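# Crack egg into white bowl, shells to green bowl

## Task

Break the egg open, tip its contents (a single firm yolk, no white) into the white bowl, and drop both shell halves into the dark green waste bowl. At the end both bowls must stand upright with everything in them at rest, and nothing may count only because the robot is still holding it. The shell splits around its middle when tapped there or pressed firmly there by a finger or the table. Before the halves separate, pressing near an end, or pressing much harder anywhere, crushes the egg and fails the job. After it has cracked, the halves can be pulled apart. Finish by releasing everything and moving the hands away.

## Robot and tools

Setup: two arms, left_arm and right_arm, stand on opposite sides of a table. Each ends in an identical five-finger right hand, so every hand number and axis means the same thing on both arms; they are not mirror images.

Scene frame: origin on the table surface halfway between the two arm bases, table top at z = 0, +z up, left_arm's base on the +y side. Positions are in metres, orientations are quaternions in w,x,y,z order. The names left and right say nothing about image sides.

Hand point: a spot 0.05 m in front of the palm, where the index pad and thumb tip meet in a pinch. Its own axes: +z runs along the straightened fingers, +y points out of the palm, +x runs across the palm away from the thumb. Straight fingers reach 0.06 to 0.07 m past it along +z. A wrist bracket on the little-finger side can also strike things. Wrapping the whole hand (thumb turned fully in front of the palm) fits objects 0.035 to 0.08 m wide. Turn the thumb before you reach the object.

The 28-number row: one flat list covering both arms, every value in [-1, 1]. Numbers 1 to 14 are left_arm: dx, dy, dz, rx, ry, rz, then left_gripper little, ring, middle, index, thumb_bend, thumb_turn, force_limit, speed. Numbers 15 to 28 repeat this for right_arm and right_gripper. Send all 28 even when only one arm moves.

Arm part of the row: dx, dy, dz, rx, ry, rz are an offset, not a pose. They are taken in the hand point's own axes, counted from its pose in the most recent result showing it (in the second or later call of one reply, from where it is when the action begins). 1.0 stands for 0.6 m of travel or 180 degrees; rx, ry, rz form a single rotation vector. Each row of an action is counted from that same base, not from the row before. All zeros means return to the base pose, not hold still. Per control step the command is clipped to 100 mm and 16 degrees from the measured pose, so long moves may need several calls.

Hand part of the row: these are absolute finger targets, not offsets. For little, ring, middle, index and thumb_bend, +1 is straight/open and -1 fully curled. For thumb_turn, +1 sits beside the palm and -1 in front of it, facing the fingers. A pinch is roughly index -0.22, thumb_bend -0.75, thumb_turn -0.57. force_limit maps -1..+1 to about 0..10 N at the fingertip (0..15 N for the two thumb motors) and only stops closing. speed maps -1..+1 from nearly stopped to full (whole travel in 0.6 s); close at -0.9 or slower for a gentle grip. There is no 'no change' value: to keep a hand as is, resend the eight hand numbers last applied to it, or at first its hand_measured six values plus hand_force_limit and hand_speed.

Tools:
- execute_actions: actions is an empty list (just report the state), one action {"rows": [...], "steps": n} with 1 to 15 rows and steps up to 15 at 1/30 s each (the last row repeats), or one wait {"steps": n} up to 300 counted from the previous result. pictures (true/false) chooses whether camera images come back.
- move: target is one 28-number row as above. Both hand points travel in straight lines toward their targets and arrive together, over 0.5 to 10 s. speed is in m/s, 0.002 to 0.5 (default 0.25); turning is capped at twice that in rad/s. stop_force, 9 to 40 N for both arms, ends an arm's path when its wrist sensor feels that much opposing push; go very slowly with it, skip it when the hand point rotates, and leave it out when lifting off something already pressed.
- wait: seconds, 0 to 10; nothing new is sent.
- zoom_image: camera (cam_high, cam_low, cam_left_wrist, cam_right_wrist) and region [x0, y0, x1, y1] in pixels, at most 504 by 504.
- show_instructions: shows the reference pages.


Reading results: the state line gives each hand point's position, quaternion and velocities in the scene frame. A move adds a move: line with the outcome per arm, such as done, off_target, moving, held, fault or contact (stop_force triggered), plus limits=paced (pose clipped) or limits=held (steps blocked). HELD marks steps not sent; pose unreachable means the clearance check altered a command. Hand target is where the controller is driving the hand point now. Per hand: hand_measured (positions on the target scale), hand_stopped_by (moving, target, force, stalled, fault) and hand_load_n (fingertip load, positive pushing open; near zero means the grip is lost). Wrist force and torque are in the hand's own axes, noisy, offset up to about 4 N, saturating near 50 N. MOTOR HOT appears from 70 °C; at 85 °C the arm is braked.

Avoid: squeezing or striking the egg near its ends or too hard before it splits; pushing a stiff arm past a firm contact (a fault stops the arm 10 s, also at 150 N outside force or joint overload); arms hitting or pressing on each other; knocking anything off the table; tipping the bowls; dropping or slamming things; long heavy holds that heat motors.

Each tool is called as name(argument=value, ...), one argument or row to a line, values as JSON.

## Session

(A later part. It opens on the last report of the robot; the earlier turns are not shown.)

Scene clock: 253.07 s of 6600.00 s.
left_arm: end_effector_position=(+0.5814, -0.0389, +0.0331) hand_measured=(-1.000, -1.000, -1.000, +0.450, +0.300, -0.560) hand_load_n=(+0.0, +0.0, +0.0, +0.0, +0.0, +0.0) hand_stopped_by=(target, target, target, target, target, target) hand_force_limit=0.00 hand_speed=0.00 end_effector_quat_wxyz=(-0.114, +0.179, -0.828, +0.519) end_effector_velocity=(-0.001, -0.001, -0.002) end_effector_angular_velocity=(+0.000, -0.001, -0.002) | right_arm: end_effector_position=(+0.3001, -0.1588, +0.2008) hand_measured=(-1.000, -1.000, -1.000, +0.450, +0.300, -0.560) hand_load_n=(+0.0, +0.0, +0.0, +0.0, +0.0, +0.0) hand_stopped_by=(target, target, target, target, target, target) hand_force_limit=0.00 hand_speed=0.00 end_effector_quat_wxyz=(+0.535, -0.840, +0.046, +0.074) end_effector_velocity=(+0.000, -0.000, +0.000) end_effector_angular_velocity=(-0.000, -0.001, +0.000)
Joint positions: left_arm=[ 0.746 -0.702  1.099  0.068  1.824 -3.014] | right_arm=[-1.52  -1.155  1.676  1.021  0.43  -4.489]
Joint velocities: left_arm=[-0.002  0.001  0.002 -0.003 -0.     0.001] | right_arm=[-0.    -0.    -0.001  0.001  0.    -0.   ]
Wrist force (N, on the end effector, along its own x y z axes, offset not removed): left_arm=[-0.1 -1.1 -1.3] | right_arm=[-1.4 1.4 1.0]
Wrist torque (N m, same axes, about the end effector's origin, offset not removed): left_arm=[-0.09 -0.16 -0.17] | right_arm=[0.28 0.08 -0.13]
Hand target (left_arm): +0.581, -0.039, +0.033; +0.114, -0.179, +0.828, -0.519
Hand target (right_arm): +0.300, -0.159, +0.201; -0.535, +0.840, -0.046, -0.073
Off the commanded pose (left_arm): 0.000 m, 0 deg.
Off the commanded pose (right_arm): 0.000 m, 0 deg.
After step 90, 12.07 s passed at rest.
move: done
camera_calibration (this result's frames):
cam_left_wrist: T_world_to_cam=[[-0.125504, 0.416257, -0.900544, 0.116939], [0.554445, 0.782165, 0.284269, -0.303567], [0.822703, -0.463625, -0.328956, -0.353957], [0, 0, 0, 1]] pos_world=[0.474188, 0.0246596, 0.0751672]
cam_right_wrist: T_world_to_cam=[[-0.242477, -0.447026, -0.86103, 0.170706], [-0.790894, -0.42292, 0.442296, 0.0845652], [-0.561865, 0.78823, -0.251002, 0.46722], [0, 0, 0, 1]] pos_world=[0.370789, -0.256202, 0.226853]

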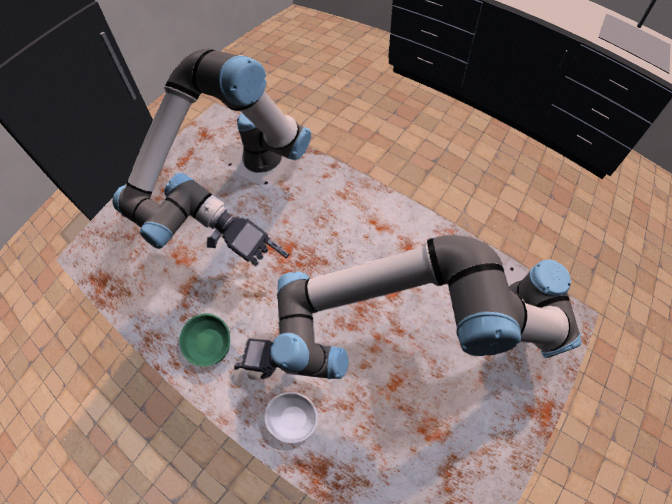

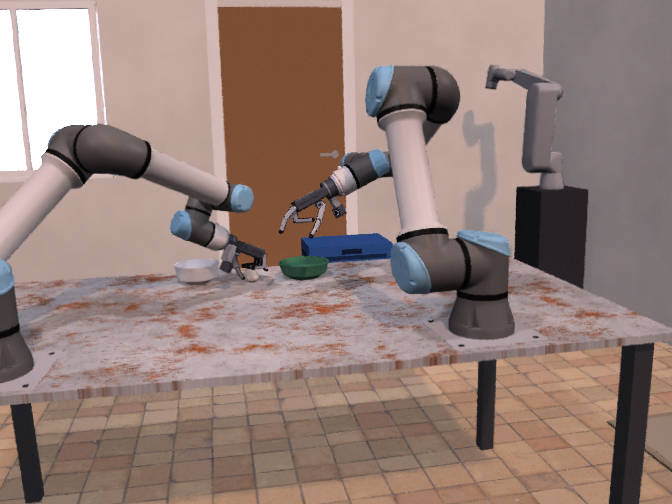

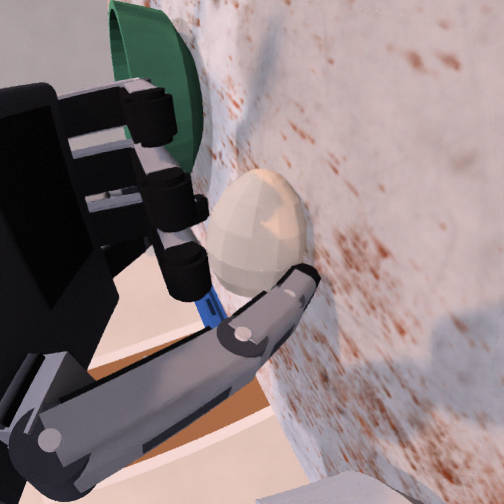

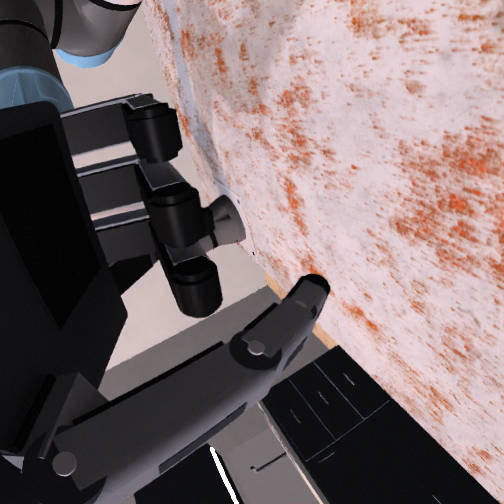

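execute_actions(
  actions=[
    {"rows":[[0,0,0,0,0,0,-1,-1,-1,-0.2,-0.45,-0.56,-0.1,-0.85,0,0,0,0,0,0,-1,-1,-1,0.45,0.3,-0.56,0.0,0.0]],"steps":15},
  ],
  pictures=false,
)

wait(
  seconds=1.5,
)

Scene clock: 269.23 s of 6600.00 s.
left_arm: end_effector_position=(+0.5814, -0.0389, +0.0330) hand_measured=(-1.000, -1.000, -1.000, +0.350, +0.238, -0.560) hand_load_n=(+0.0, +0.0, +0.0, +0.0, +0.0, +0.0) hand_stopped_by=(target, target, target, moving, moving, target) hand_force_limit=-0.10 hand_speed=-0.85 end_effector_quat_wxyz=(-0.114, +0.179, -0.828, +0.519) end_effector_velocity=(+0.000, -0.000, +0.001) end_effector_angular_velocity=(-0.000, -0.001, -0.001) | right_arm: end_effector_position=(+0.3001, -0.1588, +0.2007) hand_measured=(-1.000, -1.000, -1.000, +0.450, +0.300, -0.560) hand_load_n=(+0.0, +0.0, +0.0, +0.0, +0.0, +0.0) hand_stopped_by=(target, target, target, target, target, target) hand_force_limit=0.00 hand_speed=0.00 end_effector_quat_wxyz=(+0.535, -0.840, +0.046, +0.074) end_effector_velocity=(+0.000, +0.000, +0.001) end_effector_angular_velocity=(+0.000, -0.001, -0.000)
Joint positions: left_arm=[ 0.746 -0.702  1.1    0.068  1.824 -3.014] | right_arm=[-1.52  -1.155  1.676  1.021  0.43  -4.489]
Joint velocities: left_arm=[-0.     0.    -0.001  0.001 -0.     0.001] | right_arm=[ 0.    -0.001 -0.001  0.     0.     0.001]
Wrist force (N, on the end effector, along its own x y z axes, offset not removed): left_arm=[1.2 -1.6 -0.9] | right_arm=[-2.1 1.4 0.6]
Wrist torque (N m, same axes, about the end effector's origin, offset not removed): left_arm=[-0.24 -0.32 -0.09] | right_arm=[0.32 0.24 -0.22]
Hand target (left_arm): +0.581, -0.039, +0.033; +0.114, -0.179, +0.828, -0.519
Hand target (right_arm): +0.300, -0.159, +0.201; -0.535, +0.840, -0.046, -0.074
Off the commanded pose (left_arm): 0.000 m, 0 deg.
Off the commanded pose (right_arm): 0.000 m, 0 deg.
Steps of this call (steps 1 to 90: nothing new was sent; then 12.67 s passed at rest; steps 91 to 105: all 15 steps of this action). Readings (end_effector_position | what the end effector reports):
91: left_arm (+0.5814, -0.0389, +0.0330) | right_arm (+0.3001, -0.1588, +0.2007) | left_arm hand_measured=(-1.000, -1.000, -1.000, +0.450, +0.300, -0.560) hand_load_n=(+0.0, +0.0, +0.0, +0.0, +0.0, +0.0) hand_stopped_by=(target, target, target, moving, moving, target) hand_force_limit=-0.10 hand_speed=-0.85 | right_arm hand_measured=(-1.000, -1.000, -1.000, +0.450, +0.300, -0.560) hand_load_n=(+0.0, +0.0, +0.0, +0.0, +0.0, +0.0) hand_stopped_by=(target, target, target, target, target, target) hand_force_limit=0.00 hand_speed=0.00
92: left_arm (+0.5814, -0.0389, +0.0330) | right_arm (+0.3001, -0.1588, +0.2007) | left_arm hand_measured=(-1.000, -1.000, -1.000, +0.450, +0.300, -0.560) hand_load_n=(+0.0, +0.0, +0.0, +0.0, +0.0, +0.0) hand_stopped_by=(target, target, target, moving, moving, target) hand_force_limit=-0.10 hand_speed=-0.85 | right_arm hand_measured=(-1.000, -1.000, -1.000, +0.450, +0.300, -0.560) hand_load_n=(+0.0, +0.0, +0.0, +0.0, +0.0, +0.0) hand_stopped_by=(target, target, target, target, target, target) hand_force_limit=0.00 hand_speed=0.00
94: left_arm (+0.5814, -0.0389, +0.0330) | right_arm (+0.3001, -0.1588, +0.2007) | left_arm hand_measured=(-1.000, -1.000, -1.000, +0.442, +0.296, -0.560) hand_load_n=(+0.0, +0.0, +0.0, +0.0, +0.0, +0.0) hand_stopped_by=(target, target, target, moving, moving, target) hand_force_limit=-0.10 hand_speed=-0.85 | right_arm hand_measured=(-1.000, -1.000, -1.000, +0.450, +0.300, -0.560) hand_load_n=(+0.0, +0.0, +0.0, +0.0, +0.0, +0.0) hand_stopped_by=(target, target, target, target, target, target) hand_force_limit=0.00 hand_speed=0.00
98: left_arm (+0.5814, -0.0389, +0.0330) | right_arm (+0.3001, -0.1588, +0.2007) | left_arm hand_measured=(-1.000, -1.000, -1.000, +0.410, +0.274, -0.560) hand_load_n=(+0.0, +0.0, +0.0, +0.0, +0.0, +0.0) hand_stopped_by=(target, target, target, moving, moving, target) hand_force_limit=-0.10 hand_speed=-0.85 | right_arm hand_measured=(-1.000, -1.000, -1.000, +0.450, +0.300, -0.560) hand_load_n=(+0.0, +0.0, +0.0, +0.0, +0.0, +0.0) hand_stopped_by=(target, target, target, target, target, target) hand_force_limit=0.00 hand_speed=0.00
105: the state above

Scene clock: 270.73 s of 6600.00 s.
left_arm: end_effector_position=(+0.5814, -0.0389, +0.0331) hand_measured=(-1.000, -1.000, -1.000, +0.136, +0.074, -0.560) hand_load_n=(+0.0, +0.0, +0.0, +7.0, +7.0, +0.0) hand_stopped_by=(target, target, target, force, force, target) hand_force_limit=-0.10 hand_speed=-0.85 end_effector_quat_wxyz=(-0.114, +0.179, -0.828, +0.519) end_effector_velocity=(-0.001, +0.000, -0.001) end_effector_angular_velocity=(+0.002, +0.002, -0.000) | right_arm: end_effector_position=(+0.3001, -0.1588, +0.2008) hand_measured=(-1.000, -1.000, -1.000, +0.450, +0.300, -0.560) hand_load_n=(+0.0, +0.0, +0.0, +0.0, +0.0, +0.0) hand_stopped_by=(target, target, target, target, target, target) hand_force_limit=0.00 hand_speed=0.00 end_effector_quat_wxyz=(+0.535, -0.840, +0.046, +0.074) end_effector_velocity=(+0.000, +0.000, +0.000) end_effector_angular_velocity=(+0.000, -0.001, -0.000)
Joint positions: left_arm=[ 0.746 -0.702  1.099  0.068  1.824 -3.014] | right_arm=[-1.52  -1.155  1.676  1.021  0.43  -4.489]
Joint velocities: left_arm=[-0.    -0.     0.     0.002  0.    -0.001] | right_arm=[-0.    -0.001  0.    -0.001 -0.     0.001]
Wrist force (N, on the end effector, along its own x y z axes, offset not removed): left_arm=[-0.1 1.3 0.2] | right_arm=[-2.0 0.8 0.0]
Wrist torque (N m, same axes, about the end effector's origin, offset not removed): left_arm=[0.19 -0.22 -0.15] | right_arm=[0.28 0.25 -0.21]
Hand target (left_arm): +0.581, -0.039, +0.033; +0.114, -0.179, +0.828, -0.519
Hand target (right_arm): +0.300, -0.159, +0.201; -0.535, +0.840, -0.046, -0.074
Off the commanded pose (left_arm): 0.000 m, 0 deg.
Off the commanded pose (right_arm): 0.000 m, 0 deg.
Steps of this call (steps 1 to 45: nothing new was sent). Readings (end_effector_position | what the end effector reports):
1: left_arm (+0.5814, -0.0389, +0.0330) | right_arm (+0.3001, -0.1588, +0.2007) | left_arm hand_measured=(-1.000, -1.000, -1.000, +0.342, +0.232, -0.560) hand_load_n=(+0.0, +0.0, +0.0, +0.0, +0.0, +0.0) hand_stopped_by=(target, target, target, moving, moving, target) hand_force_limit=-0.10 hand_speed=-0.85 | right_arm hand_measured=(-1.000, -1.000, -1.000, +0.450, +0.300, -0.560) hand_load_n=(+0.0, +0.0, +0.0, +0.0, +0.0, +0.0) hand_stopped_by=(target, target, target, target, target, target) hand_force_limit=0.00 hand_speed=0.00
2: left_arm (+0.5814, -0.0389, +0.0330) | right_arm (+0.3001, -0.1588, +0.2007) | left_arm hand_measured=(-1.000, -1.000, -1.000, +0.334, +0.226, -0.560) hand_load_n=(+0.0, +0.0, +0.0, +0.0, +0.0, +0.0) hand_stopped_by=(target, target, target, moving, moving, target) hand_force_limit=-0.10 hand_speed=-0.85 | right_arm hand_measured=(-1.000, -1.000, -1.000, +0.450, +0.300, -0.560) hand_load_n=(+0.0, +0.0, +0.0, +0.0, +0.0, +0.0) hand_stopped_by=(target, target, target, target, target, target) hand_force_limit=0.00 hand_speed=0.00
4: left_arm (+0.5814, -0.0389, +0.0331) | right_arm (+0.3001, -0.1588, +0.2007) | left_arm hand_measured=(-1.000, -1.000, -1.000, +0.318, +0.216, -0.560) hand_load_n=(+0.0, +0.0, +0.0, +0.0, +0.0, +0.0) hand_stopped_by=(target, target, target, moving, moving, target) hand_force_limit=-0.10 hand_speed=-0.85 | right_arm hand_measured=(-1.000, -1.000, -1.000, +0.450, +0.300, -0.560) hand_load_n=(+0.0, +0.0, +0.0, +0.0, +0.0, +0.0) hand_stopped_by=(target, target, target, target, target, target) hand_force_limit=0.00 hand_speed=0.00
8: left_arm (+0.5814, -0.0389, +0.0331) | right_arm (+0.3001, -0.1588, +0.2007) | left_arm hand_measured=(-1.000, -1.000, -1.000, +0.284, +0.196, -0.560) hand_load_n=(+0.0, +0.0, +0.0, +0.0, +0.0, +0.0) hand_stopped_by=(target, target, target, moving, moving, target) hand_force_limit=-0.10 hand_speed=-0.85 | right_arm hand_measured=(-1.000, -1.000, -1.000, +0.450, +0.300, -0.560) hand_load_n=(+0.0, +0.0, +0.0, +0.0, +0.0, +0.0) hand_stopped_by=(target, target, target, target, target, target) hand_force_limit=0.00 hand_speed=0.00
45: the state above
camera_calibration (this result's frames):
cam_left_wrist: T_world_to_cam=[[-0.125494, 0.41624, -0.900553, 0.116956], [0.554464, 0.782158, 0.284252, -0.303556], [0.822691, -0.463652, -0.328947, -0.353944], [0, 0, 0, 1]] pos_world=[0.474175, 0.0246397, 0.075183]
cam_right_wrist: T_world_to_cam=[[-0.242476, -0.447026, -0.86103, 0.170706], [-0.790894, -0.42292, 0.442295, 0.0845653], [-0.561865, 0.78823, -0.251002, 0.46722], [0, 0, 0, 1]] pos_world=[0.370789, -0.256202, 0.226853]

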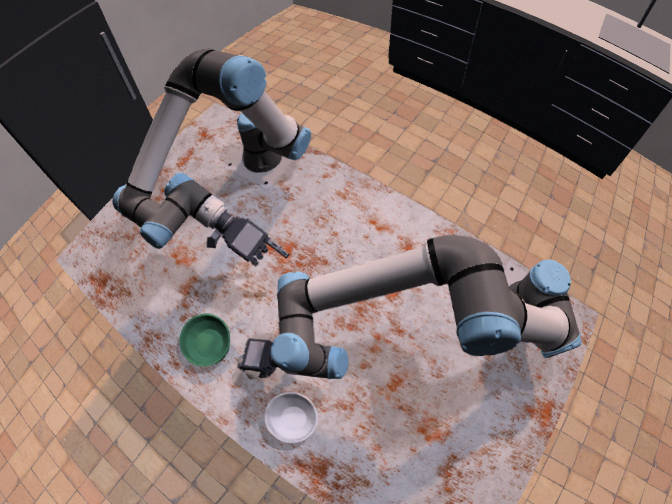

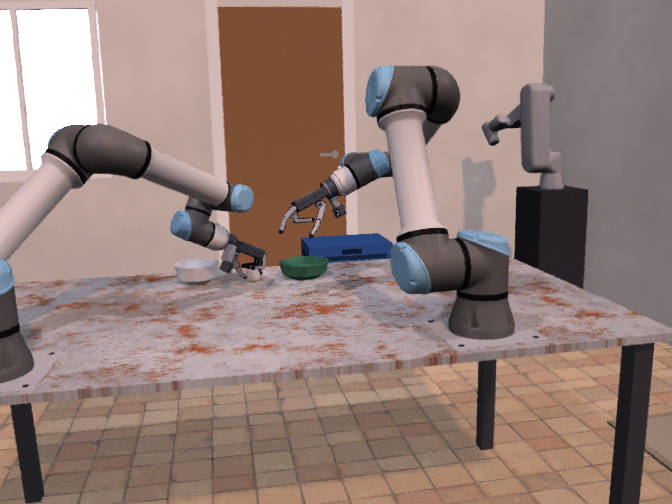

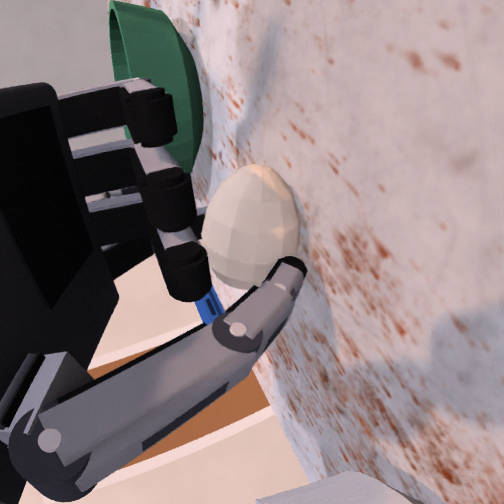

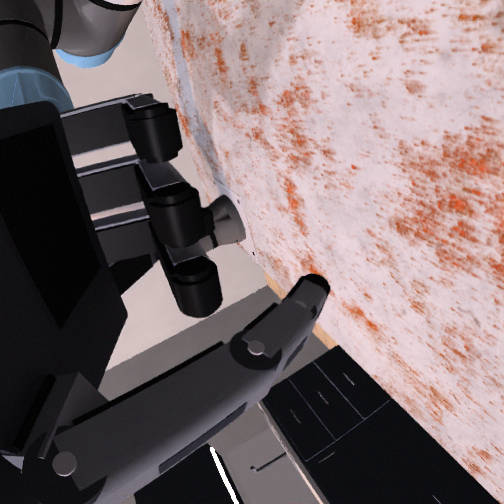

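move(
  target=[0,-0.075,-0.0363,0,0,0,-1,-1,-1,-0.2,-0.45,-0.56,-0.1,-0.85,0,0,0,0,0,0,-1,-1,-1,0.45,0.3,-0.56,0.0,0.0],
  speed=0.08,
)

Scene clock: 277.77 s of 6600.00 s.
left_arm: end_effector_position=(+0.5813, -0.0389, +0.0830) hand_measured=(-1.000, -1.000, -1.000, +0.136, +0.074, -0.560) hand_load_n=(+0.0, +0.0, +0.0, +7.0, +7.0, +0.0) hand_stopped_by=(target, target, target, force, force, target) hand_force_limit=-0.10 hand_speed=-0.85 end_effector_quat_wxyz=(-0.114, +0.179, -0.828, +0.519) end_effector_velocity=(+0.001, +0.001, +0.001) end_effector_angular_velocity=(-0.001, +0.001, +0.002) | right_arm: end_effector_position=(+0.3001, -0.1588, +0.2008) hand_measured=(-1.000, -1.000, -1.000, +0.450, +0.300, -0.560) hand_load_n=(+0.0, +0.0, +0.0, +0.0, +0.0, +0.0) hand_stopped_by=(target, target, target, target, target, target) hand_force_limit=0.00 hand_speed=0.00 end_effector_quat_wxyz=(+0.535, -0.840, +0.046, +0.074) end_effector_velocity=(+0.000, -0.000, -0.000) end_effector_angular_velocity=(-0.000, -0.001, -0.000)
Joint positions: left_arm=[ 0.746 -0.748  1.05   0.164  1.824 -3.014] | right_arm=[-1.52  -1.155  1.676  1.021  0.43  -4.489]
Joint velocities: left_arm=[ 0.001 -0.001 -0.002  0.002  0.    -0.001] | right_arm=[-0.     0.    -0.001 -0.001  0.     0.   ]
Wrist force (N, on the end effector, along its own x y z axes, offset not removed): left_arm=[1.7 2.1 1.1] | right_arm=[-3.0 1.0 -0.3]
Wrist torque (N m, same axes, about the end effector's origin, offset not removed): left_arm=[0.10 -0.51 0.11] | right_arm=[0.25 0.39 -0.29]
Hand target (left_arm): +0.581, -0.039, +0.083; +0.114, -0.179, +0.828, -0.519
Hand target (right_arm): +0.300, -0.159, +0.201; -0.535, +0.840, -0.046, -0.074
Off the commanded pose (left_arm): 0.000 m, 0 deg.
Off the commanded pose (right_arm): 0.000 m, 0 deg.
After step 90, 3.00 s passed at rest.
move: done
camera_calibration (this result's frames):
cam_left_wrist: T_world_to_cam=[[-0.125538, 0.416233, -0.90055, 0.161882], [0.554422, 0.782192, 0.284241, -0.317663], [0.822713, -0.463601, -0.328963, -0.337407], [0, 0, 0, 1]] pos_world=[0.474031, 0.0246701, 0.125082]
cam_right_wrist: T_world_to_cam=[[-0.242477, -0.447026, -0.86103, 0.170706], [-0.790894, -0.42292, 0.442296, 0.0845652], [-0.561865, 0.78823, -0.251002, 0.46722], [0, 0, 0, 1]] pos_world=[0.370789, -0.256202, 0.226853]

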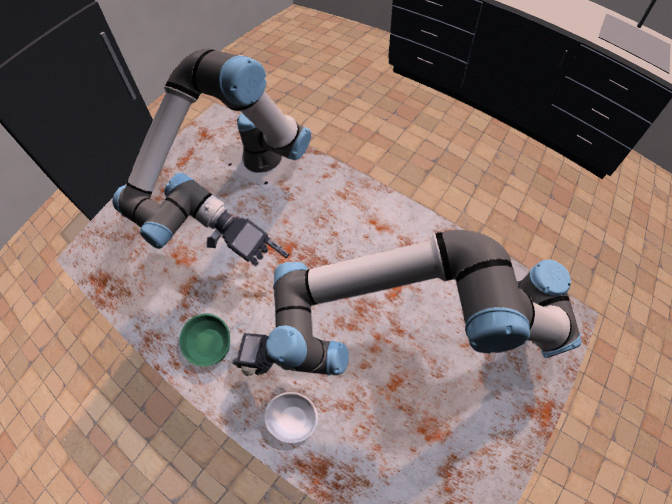

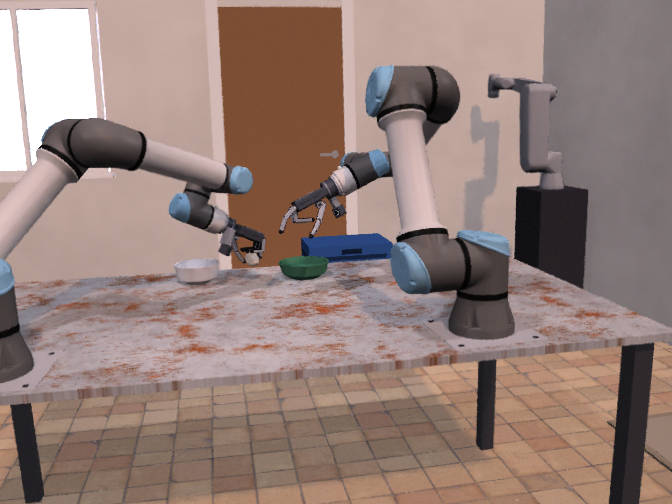

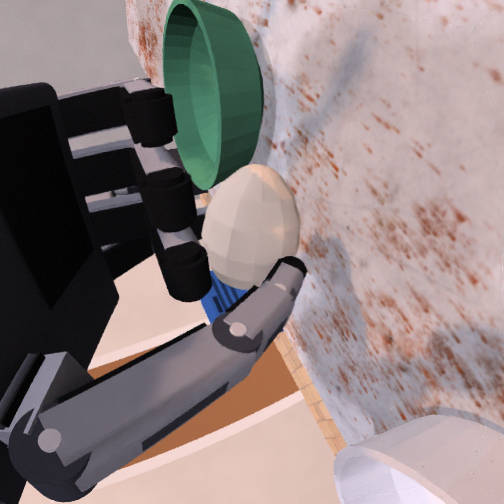

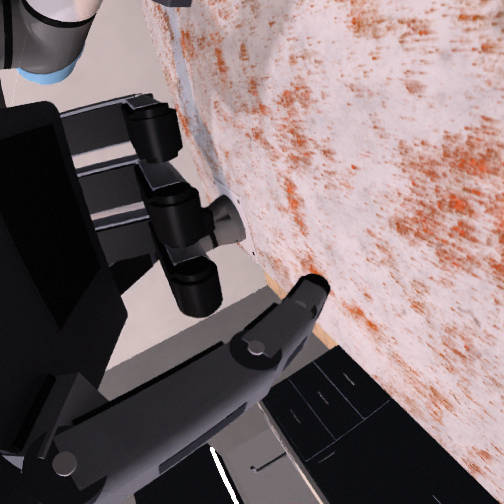

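move(
  target=[0.3328,0.1315,-0.2247,0.0004,0.1225,0.0592,-1,-1,-1,-0.2,-0.45,-0.56,-0.1,-0.85,0.1353,0.0935,0.0235,0,0,0,-1,-1,-1,0.45,0.3,-0.56,0.0,0.0],
  speed=0.15,
)

Scene clock: 287.23 s of 6600.00 s.
left_arm: end_effector_position=(+0.3351, +0.0197, +0.0701) hand_measured=(-1.000, -1.000, -1.000, +0.136, +0.074, -0.560) hand_load_n=(+0.0, +0.0, +0.0, +7.0, +7.0, +0.0) hand_stopped_by=(target, target, target, force, force, target) hand_force_limit=-0.10 hand_speed=-0.85 end_effector_quat_wxyz=(-0.001, -0.000, -0.847, +0.532) end_effector_velocity=(-0.002, +0.001, -0.001) end_effector_angular_velocity=(+0.002, +0.002, -0.001) | right_arm: end_effector_position=(+0.3703, -0.1696, +0.1310) hand_measured=(-1.000, -1.000, -1.000, +0.450, +0.300, -0.560) hand_load_n=(+0.0, +0.0, +0.0, +0.0, +0.0, +0.0) hand_stopped_by=(target, target, target, target, target, target) hand_force_limit=0.00 hand_speed=0.00 end_effector_quat_wxyz=(+0.535, -0.840, +0.046, +0.074) end_effector_velocity=(+0.001, -0.000, +0.000) end_effector_angular_velocity=(+0.000, -0.001, -0.000)
Joint positions: left_arm=[ 0.598 -1.133  1.753 -0.102  2.071 -2.872] | right_arm=[-1.557 -0.929  1.538  1.012  0.43  -4.576]
Joint velocities: left_arm=[-0.001 -0.002  0.005  0.     0.001 -0.   ] | right_arm=[-0.     0.    -0.002 -0.    -0.     0.   ]
Wrist force (N, on the end effector, along its own x y z axes, offset not removed): left_arm=[1.0 0.5 0.4] | right_arm=[-1.6 -0.2 0.4]
Wrist torque (N m, same axes, about the end effector's origin, offset not removed): left_arm=[0.13 -0.40 -0.11] | right_arm=[0.08 0.14 -0.18]
Hand target (left_arm): +0.335, +0.020, +0.070; +0.001, +0.001, +0.847, -0.532
Hand target (right_arm): +0.370, -0.170, +0.131; -0.535, +0.840, -0.046, -0.074
Off the commanded pose (left_arm): 0.000 m, 0 deg.
Off the commanded pose (right_arm): 0.000 m, 0 deg.
After step 90, 4.30 s passed at rest.
move: done
camera_calibration (this result's frames):
cam_left_wrist: T_world_to_cam=[[0.0583356, 0.430588, -0.900662, 0.0330707], [0.828667, 0.482219, 0.284212, -0.309356], [0.556694, -0.762928, -0.328683, -0.0169526], [0, 0, 0, 1]] pos_world=[0.263861, 0.122004, 0.112136]
cam_right_wrist: T_world_to_cam=[[-0.242466, -0.447032, -0.86103, 0.122853], [-0.790867, -0.422963, 0.442303, 0.166397], [-0.561907, 0.788203, -0.250989, 0.497668], [0, 0, 0, 1]] pos_world=[0.441029, -0.266965, 0.157092]

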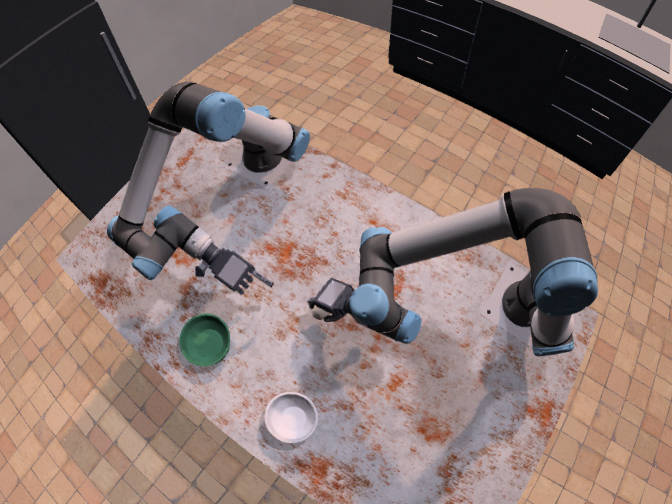

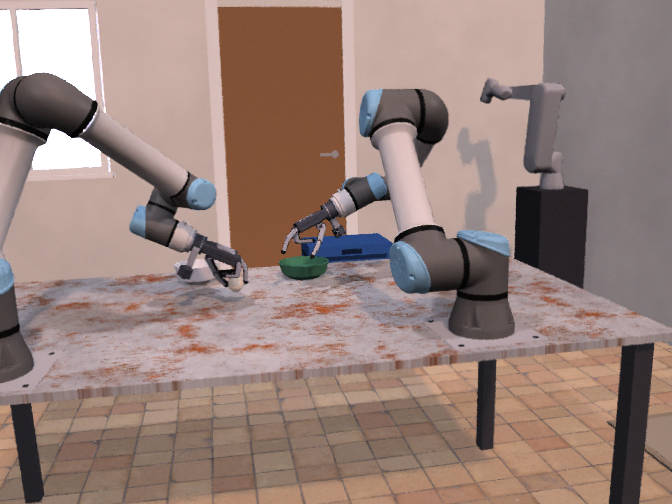

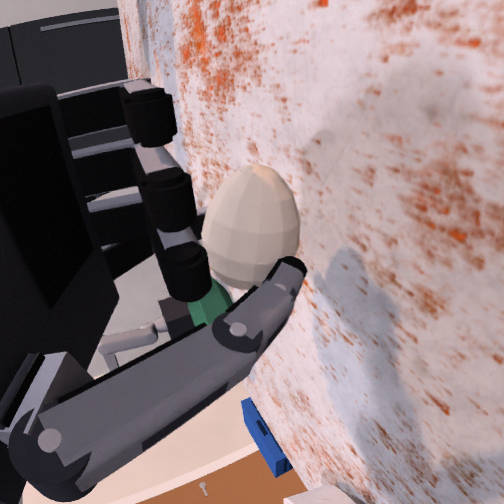

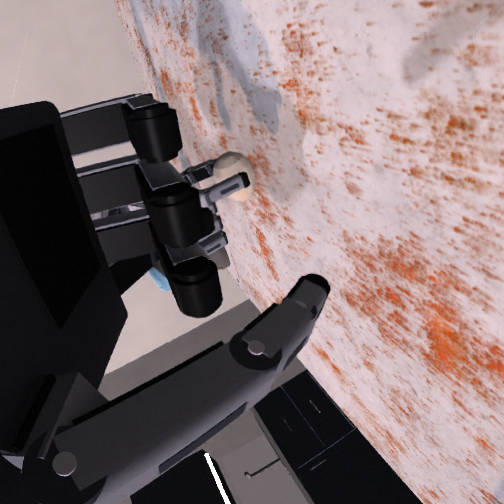

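move(
  target=[0,0.04,0.0193,0,0,0,-1,-1,-1,-0.2,-0.45,-0.56,-0.1,-0.85,0,0,0,0,0,0,-1,-1,-1,0.45,0.3,-0.56,0.0,0.0],
  speed=0.05,
)

execute_actions(
  actions=[
    {"rows":[[0,0,0,0,0,0,-1,-1,-1,0.45,0.3,-0.56,-0.1,1.0,0,0,0,0,0,0,-1,-1,-1,0.45,0.3,-0.56,0.0,0.0]],"steps":15},
  ],
)

Scene clock: 291.27 s of 6600.00 s.
left_arm: end_effector_position=(+0.3352, +0.0197, +0.0436) hand_measured=(-1.000, -1.000, -1.000, +0.136, +0.074, -0.560) hand_load_n=(+0.0, +0.0, +0.0, +7.0, +7.0, +0.0) hand_stopped_by=(target, target, target, force, force, target) hand_force_limit=-0.10 hand_speed=-0.85 end_effector_quat_wxyz=(-0.001, -0.000, -0.847, +0.532) end_effector_velocity=(-0.000, -0.000, -0.001) end_effector_angular_velocity=(-0.001, -0.001, -0.001) | right_arm: end_effector_position=(+0.3703, -0.1696, +0.1310) hand_measured=(-1.000, -1.000, -1.000, +0.450, +0.300, -0.560) hand_load_n=(+0.0, +0.0, +0.0, +0.0, +0.0, +0.0) hand_stopped_by=(target, target, target, target, target, target) hand_force_limit=0.00 hand_speed=0.00 end_effector_quat_wxyz=(+0.535, -0.840, +0.046, +0.074) end_effector_velocity=(+0.000, -0.000, +0.000) end_effector_angular_velocity=(+0.000, -0.001, +0.000)
Joint positions: left_arm=[ 0.598 -1.094  1.776 -0.164  2.071 -2.872] | right_arm=[-1.557 -0.929  1.537  1.012  0.43  -4.576]
Joint velocities: left_arm=[-0.     0.002  0.001 -0.004  0.     0.001] | right_arm=[-0. -0. -0.  0. -0. -0.]
Wrist force (N, on the end effector, along its own x y z axes, offset not removed): left_arm=[0.6 0.8 1.5] | right_arm=[-2.7 1.4 1.5]
Wrist torque (N m, same axes, about the end effector's origin, offset not removed): left_arm=[0.00 -0.22 -0.04] | right_arm=[0.31 0.20 -0.26]
Hand target (left_arm): +0.335, +0.020, +0.043; +0.001, +0.000, +0.847, -0.532
Hand target (right_arm): +0.370, -0.170, +0.131; -0.535, +0.840, -0.046, -0.074
Off the commanded pose (left_arm): 0.000 m, 0 deg.
Off the commanded pose (right_arm): 0.000 m, 0 deg.
After step 90, 0.13 s passed at rest.
move: done
camera_calibration (this result's frames):
cam_left_wrist: T_world_to_cam=[[0.0584229, 0.430583, -0.900658, 0.0091255], [0.828678, 0.482167, 0.284266, -0.301859], [0.556668, -0.762964, -0.328645, -0.0257283], [0, 0, 0, 1]] pos_world=[0.263933, 0.121987, 0.0855716]
cam_right_wrist: T_world_to_cam=[[-0.242442, -0.447032, -0.861037, 0.122838], [-0.790875, -0.422969, 0.442283, 0.166434], [-0.561906, 0.7882, -0.251001, 0.497686], [0, 0, 0, 1]] pos_world=[0.441063, -0.266968, 0.157077]

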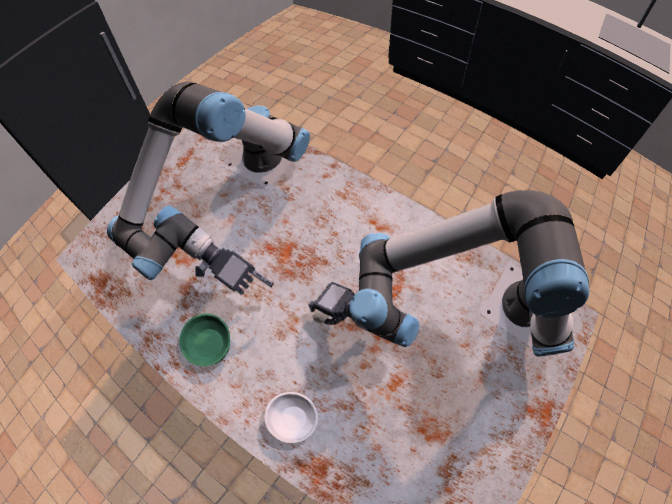

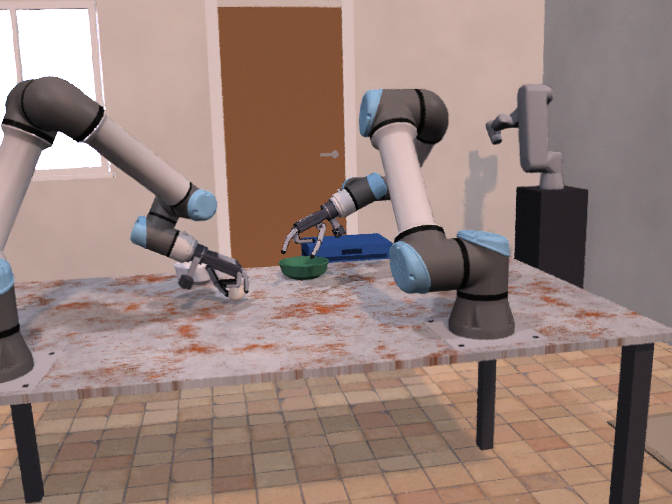

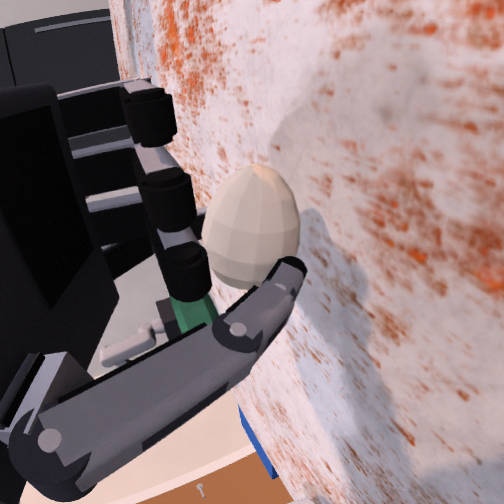

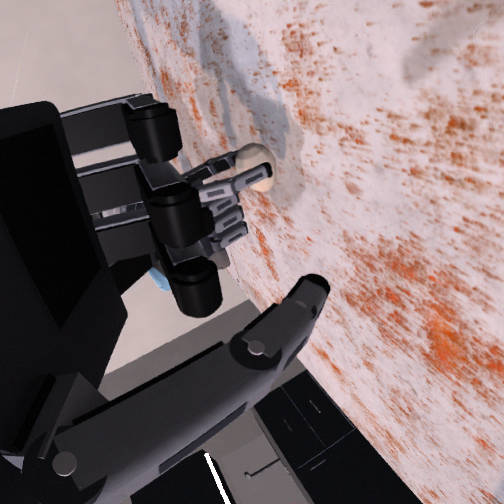

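Scene clock: 291.77 s of 6600.00 s.
left_arm: end_effector_position=(+0.3352, +0.0197, +0.0435) hand_measured=(-1.000, -1.000, -1.000, +0.450, +0.300, -0.560) hand_load_n=(+0.0, +0.0, +0.0, +0.0, +0.0, +0.0) hand_stopped_by=(target, target, target, target, target, target) hand_force_limit=-0.10 hand_speed=1.00 end_effector_quat_wxyz=(-0.001, -0.000, -0.847, +0.532) end_effector_velocity=(-0.001, -0.001, +0.000) end_effector_angular_velocity=(+0.000, +0.001, -0.001) | right_arm: end_effector_position=(+0.3703, -0.1696, +0.1310) hand_measured=(-1.000, -1.000, -1.000, +0.450, +0.300, -0.560) hand_load_n=(+0.0, +0.0, +0.0, +0.0, +0.0, +0.0) hand_stopped_by=(target, target, target, target, target, target) hand_force_limit=0.00 hand_speed=0.00 end_effector_quat_wxyz=(+0.535, -0.840, +0.046, +0.074) end_effector_velocity=(-0.000, -0.000, -0.001) end_effector_angular_velocity=(-0.000, -0.000, +0.000)
Joint positions: left_arm=[ 0.598 -1.094  1.776 -0.164  2.071 -2.872] | right_arm=[-1.557 -0.929  1.537  1.012  0.43  -4.576]
Joint velocities: left_arm=[-0.001 -0.    -0.     0.001  0.    -0.001] | right_arm=[-0.     0.001  0.001 -0.001  0.    -0.001]
Wrist force (N, on the end effector, along its own x y z axes, offset not removed): left_arm=[-0.6 -2.3 0.7] | right_arm=[-1.3 -1.1 1.0]
Wrist torque (N m, same axes, about the end effector's origin, offset not removed): left_arm=[-0.53 -0.27 -0.18] | right_arm=[-0.12 0.13 -0.20]
Hand target (left_arm): +0.335, +0.020, +0.044; +0.001, +0.000, +0.847, -0.532
Hand target (right_arm): +0.370, -0.170, +0.131; -0.535, +0.840, -0.046, -0.074
Off the commanded pose (left_arm): 0.000 m, 0 deg.
Off the commanded pose (right_arm): 0.000 m, 0 deg.
Steps of this call (steps 1 to 15: all 15 steps of this action). Readings (end_effector_position | what the end effector reports):
1: left_arm (+0.3352, +0.0197, +0.0435) | right_arm (+0.3703, -0.1696, +0.1310) | left_arm hand_measured=(-1.000, -1.000, -1.000, +0.136, +0.074, -0.560) hand_load_n=(+0.0, +0.0, +0.0, +7.0, +7.0, +0.0) hand_stopped_by=(target, target, target, moving, moving, target) hand_force_limit=-0.10 hand_speed=1.00 | right_arm hand_measured=(-1.000, -1.000, -1.000, +0.450, +0.300, -0.560) hand_load_n=(+0.0, +0.0, +0.0, +0.0, +0.0, +0.0) hand_stopped_by=(target, target, target, target, target, target) hand_force_limit=0.00 hand_speed=0.00
2: left_arm (+0.3352, +0.0197, +0.0435) | right_arm (+0.3703, -0.1696, +0.1310) | left_arm hand_measured=(-1.000, -1.000, -1.000, +0.136, +0.074, -0.560) hand_load_n=(+0.0, +0.0, +0.0, +7.0, +7.0, +0.0) hand_stopped_by=(target, target, target, moving, moving, target) hand_force_limit=-0.10 hand_speed=1.00 | right_arm hand_measured=(-1.000, -1.000, -1.000, +0.450, +0.300, -0.560) hand_load_n=(+0.0, +0.0, +0.0, +0.0, +0.0, +0.0) hand_stopped_by=(target, target, target, target, target, target) hand_force_limit=0.00 hand_speed=0.00
4: left_arm (+0.3352, +0.0197, +0.0435) | right_arm (+0.3703, -0.1696, +0.1310) | left_arm hand_measured=(-1.000, -1.000, -1.000, +0.232, +0.132, -0.560) hand_load_n=(+0.0, +0.0, +0.0, +0.0, +0.0, +0.0) hand_stopped_by=(target, target, target, moving, moving, target) hand_force_limit=-0.10 hand_speed=1.00 | right_arm hand_measured=(-1.000, -1.000, -1.000, +0.450, +0.300, -0.560) hand_load_n=(+0.0, +0.0, +0.0, +0.0, +0.0, +0.0) hand_stopped_by=(target, target, target, target, target, target) hand_force_limit=0.00 hand_speed=0.00
8: left_arm (+0.3352, +0.0197, +0.0435) | right_arm (+0.3703, -0.1696, +0.1310) | left_arm hand_measured=(-1.000, -1.000, -1.000, +0.450, +0.300, -0.560) hand_load_n=(+0.0, +0.0, +0.0, +0.0, +0.0, +0.0) hand_stopped_by=(target, target, target, moving, moving, target) hand_force_limit=-0.10 hand_speed=1.00 | right_arm hand_measured=(-1.000, -1.000, -1.000, +0.450, +0.300, -0.560) hand_load_n=(+0.0, +0.0, +0.0, +0.0, +0.0, +0.0) hand_stopped_by=(target, target, target, target, target, target) hand_force_limit=0.00 hand_speed=0.00
15: the state above
camera_calibration (this result's frames):
cam_left_wrist: T_world_to_cam=[[0.0584211, 0.43058, -0.90066, 0.00908949], [0.828674, 0.482175, 0.284266, -0.301851], [0.556674, -0.76296, -0.328641, -0.0257449], [0, 0, 0, 1]] pos_world=[0.263936, 0.121989, 0.0855316]
cam_right_wrist: T_world_to_cam=[[-0.242426, -0.447031, -0.861042, 0.12284], [-0.790883, -0.422969, 0.442268, 0.166436], [-0.561902, 0.788201, -0.25101, 0.497688], [0, 0, 0, 1]] pos_world=[0.441063, -0.266968, 0.157086]

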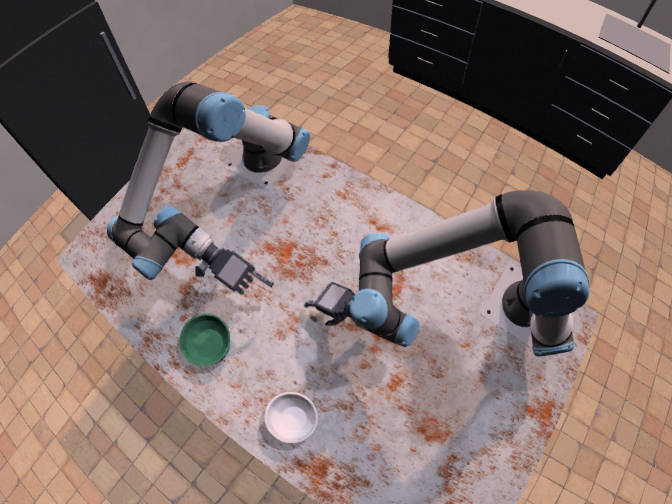

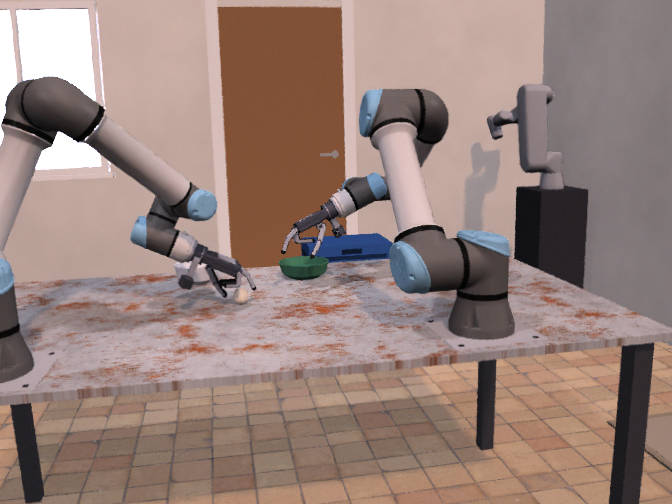

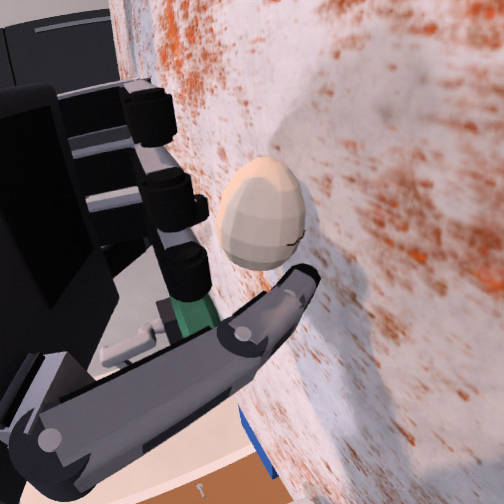

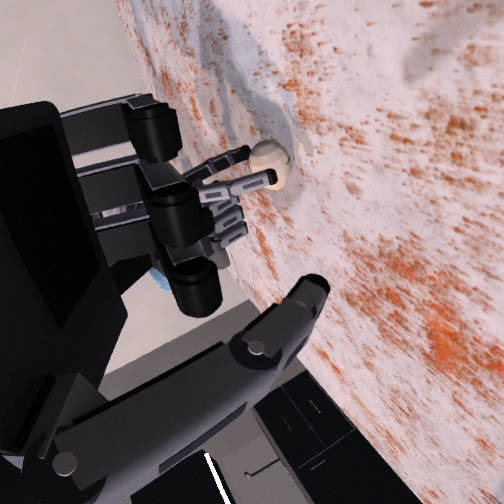

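execute_actions(
  actions=[],
)

zoom_image(
  camera="cam_left_wrist",
  region=[180, 120, 360, 300],
)

Scene clock: 293.67 s of 6600.00 s.
left_arm: end_effector_position=(+0.3352, +0.0197, +0.0436) hand_measured=(-1.000, -1.000, -1.000, +0.450, +0.300, -0.560) hand_load_n=(+0.0, +0.0, +0.0, +0.0, +0.0, +0.0) hand_stopped_by=(target, target, target, target, target, target) hand_force_limit=-0.10 hand_speed=1.00 end_effector_quat_wxyz=(-0.001, -0.000, -0.847, +0.532) end_effector_velocity=(+0.000, +0.000, -0.000) end_effector_angular_velocity=(+0.000, +0.001, +0.001) | right_arm: end_effector_position=(+0.3703, -0.1696, +0.1310) hand_measured=(-1.000, -1.000, -1.000, +0.450, +0.300, -0.560) hand_load_n=(+0.0, +0.0, +0.0, +0.0, +0.0, +0.0) hand_stopped_by=(target, target, target, target, target, target) hand_force_limit=0.00 hand_speed=0.00 end_effector_quat_wxyz=(+0.535, -0.840, +0.046, +0.074) end_effector_velocity=(-0.000, -0.000, +0.001) end_effector_angular_velocity=(+0.000, -0.001, +0.000)
Joint positions: left_arm=[ 0.598 -1.094  1.776 -0.164  2.071 -2.872] | right_arm=[-1.557 -0.929  1.537  1.012  0.43  -4.576]
Joint velocities: left_arm=[ 0.001 -0.     0.    -0.    -0.    -0.001] | right_arm=[-0.    -0.002  0.001  0.001  0.    -0.   ]
Wrist force (N, on the end effector, along its own x y z axes, offset not removed): left_arm=[0.1 -1.2 0.8] | right_arm=[-1.5 0.1 1.1]
Wrist torque (N m, same axes, about the end effector's origin, offset not removed): left_arm=[-0.33 -0.20 -0.13] | right_arm=[0.10 0.18 -0.20]
Hand target (left_arm): +0.335, +0.020, +0.044; +0.001, +0.000, +0.847, -0.532
Hand target (right_arm): +0.370, -0.170, +0.131; -0.535, +0.840, -0.046, -0.074
Off the commanded pose (left_arm): 0.000 m, 0 deg.
Off the commanded pose (right_arm): 0.000 m, 0 deg.
Steps of this call (steps 1 to 57: nothing new was sent). Readings (end_effector_position | what the end effector reports):
1: left_arm (+0.3352, +0.0197, +0.0435) | right_arm (+0.3703, -0.1696, +0.1310) | left_arm hand_measured=(-1.000, -1.000, -1.000, +0.450, +0.300, -0.560) hand_load_n=(+0.0, +0.0, +0.0, +0.0, +0.0, +0.0) hand_stopped_by=(target, target, target, target, target, target) hand_force_limit=-0.10 hand_speed=1.00 | right_arm hand_measured=(-1.000, -1.000, -1.000, +0.450, +0.300, -0.560) hand_load_n=(+0.0, +0.0, +0.0, +0.0, +0.0, +0.0) hand_stopped_by=(target, target, target, target, target, target) hand_force_limit=0.00 hand_speed=0.00
2: left_arm (+0.3352, +0.0197, +0.0435) | right_arm (+0.3703, -0.1696, +0.1310) | left_arm hand_measured=(-1.000, -1.000, -1.000, +0.450, +0.300, -0.560) hand_load_n=(+0.0, +0.0, +0.0, +0.0, +0.0, +0.0) hand_stopped_by=(target, target, target, target, target, target) hand_force_limit=-0.10 hand_speed=1.00 | right_arm hand_measured=(-1.000, -1.000, -1.000, +0.450, +0.300, -0.560) hand_load_n=(+0.0, +0.0, +0.0, +0.0, +0.0, +0.0) hand_stopped_by=(target, target, target, target, target, target) hand_force_limit=0.00 hand_speed=0.00
4: left_arm (+0.3352, +0.0197, +0.0435) | right_arm (+0.3703, -0.1696, +0.1310) | left_arm hand_measured=(-1.000, -1.000, -1.000, +0.450, +0.300, -0.560) hand_load_n=(+0.0, +0.0, +0.0, +0.0, +0.0, +0.0) hand_stopped_by=(target, target, target, target, target, target) hand_force_limit=-0.10 hand_speed=1.00 | right_arm hand_measured=(-1.000, -1.000, -1.000, +0.450, +0.300, -0.560) hand_load_n=(+0.0, +0.0, +0.0, +0.0, +0.0, +0.0) hand_stopped_by=(target, target, target, target, target, target) hand_force_limit=0.00 hand_speed=0.00
8: left_arm (+0.3352, +0.0197, +0.0435) | right_arm (+0.3703, -0.1696, +0.1310) | left_arm hand_measured=(-1.000, -1.000, -1.000, +0.450, +0.300, -0.560) hand_load_n=(+0.0, +0.0, +0.0, +0.0, +0.0, +0.0) hand_stopped_by=(target, target, target, target, target, target) hand_force_limit=-0.10 hand_speed=1.00 | right_arm hand_measured=(-1.000, -1.000, -1.000, +0.450, +0.300, -0.560) hand_load_n=(+0.0, +0.0, +0.0, +0.0, +0.0, +0.0) hand_stopped_by=(target, target, target, target, target, target) hand_force_limit=0.00 hand_speed=0.00
57: the state above
camera_calibration (this result's frames):
cam_left_wrist: T_world_to_cam=[[0.0584195, 0.430583, -0.900658, 0.00912488], [0.828675, 0.482173, 0.284266, -0.301862], [0.556674, -0.762959, -0.328645, -0.0257302], [0, 0, 0, 1]] pos_world=[0.263936, 0.12199, 0.0855714]
cam_right_wrist: T_world_to_cam=[[-0.242426, -0.447031, -0.861042, 0.12284], [-0.790883, -0.422969, 0.442268, 0.166436], [-0.561902, 0.788201, -0.25101, 0.497688], [0, 0, 0, 1]] pos_world=[0.441063, -0.266968, 0.157086]

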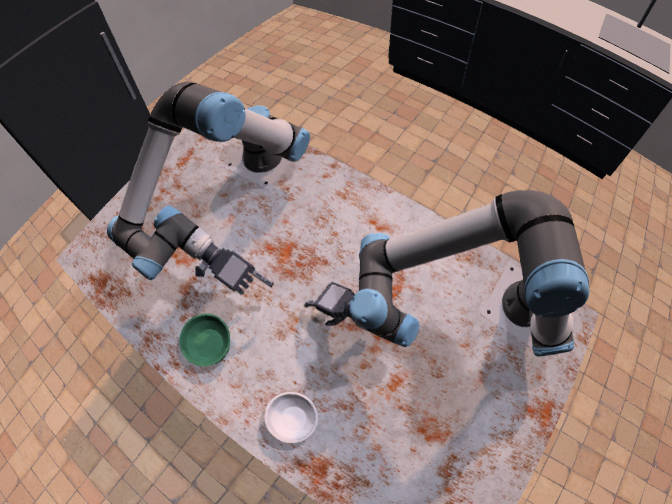

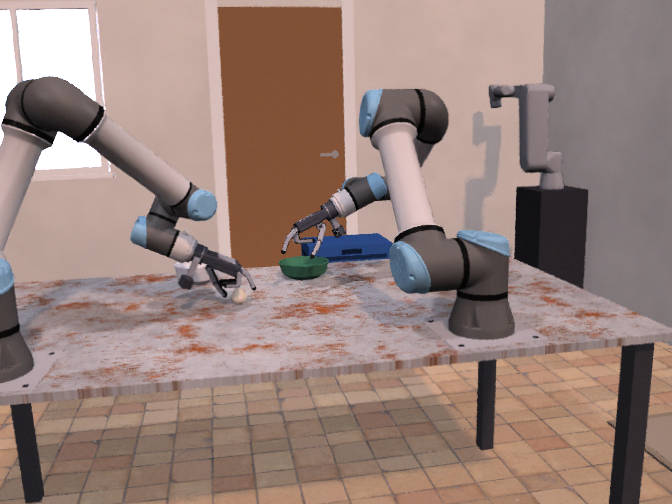

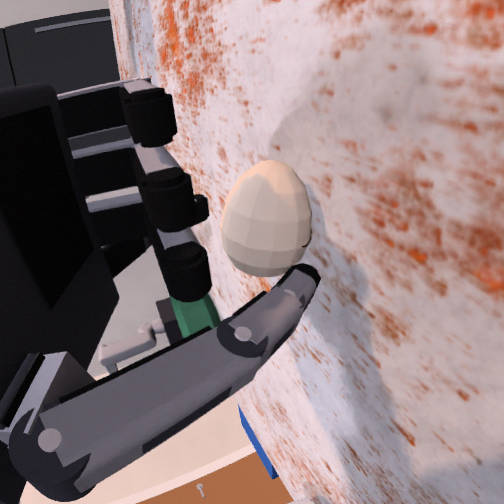

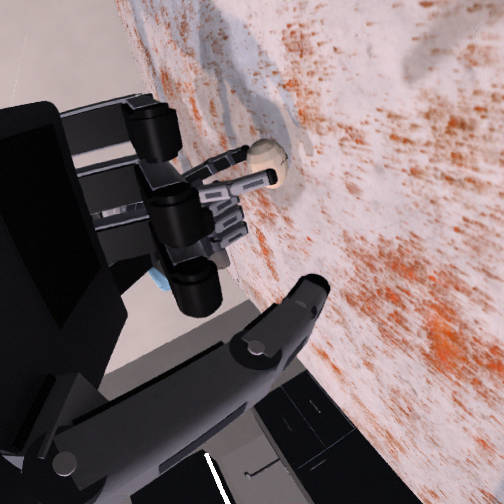

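Region (180, 120, 360, 300) of cam_left_wrist's 504x504 image, scaled by 2.800, with more detail than that image has.

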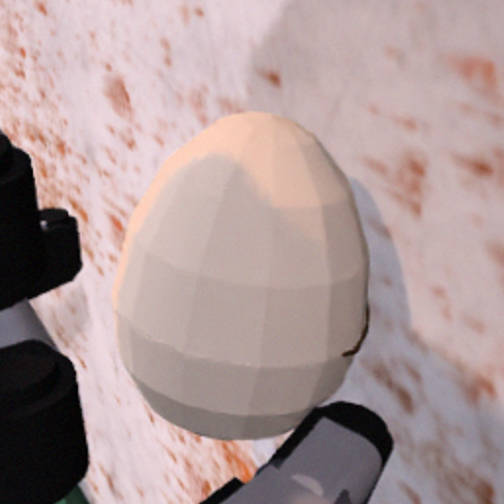

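zoom_image(
  camera="cam_low",
  region=[180, 240, 300, 320],
)

zoom_image(
  camera="cam_right_wrist",
  region=[200, 100, 340, 240],
)

Region (180, 240, 300, 320) of cam_low's 672x504 image, scaled by 4.200, with more detail than that image has.

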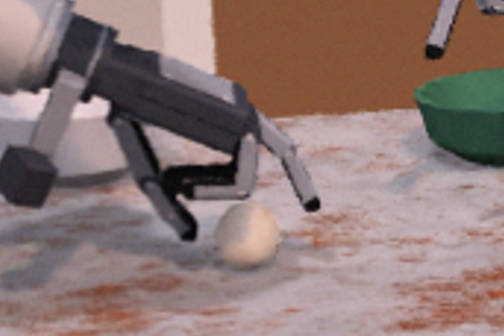

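Region (200, 100, 340, 240) of cam_right_wrist's 504x504 image, scaled by 3.600, with more detail than that image has.

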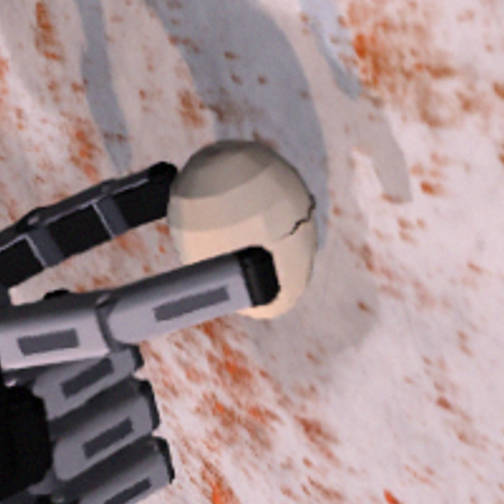

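zoom_image(
  camera="cam_right_wrist",
  region=[235, 125, 305, 195],
)

Region (235, 125, 305, 195) of cam_right_wrist's 504x504 image, scaled by 7.200, with more detail than that image has.

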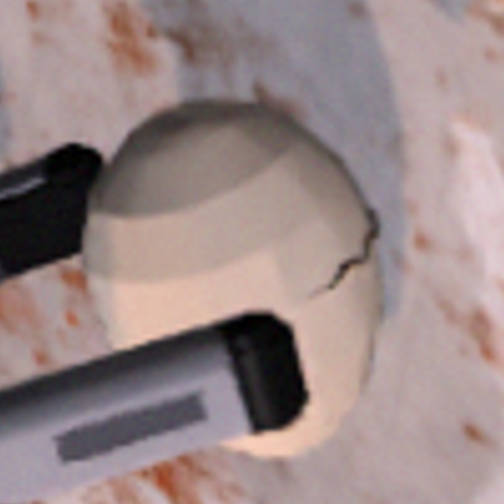

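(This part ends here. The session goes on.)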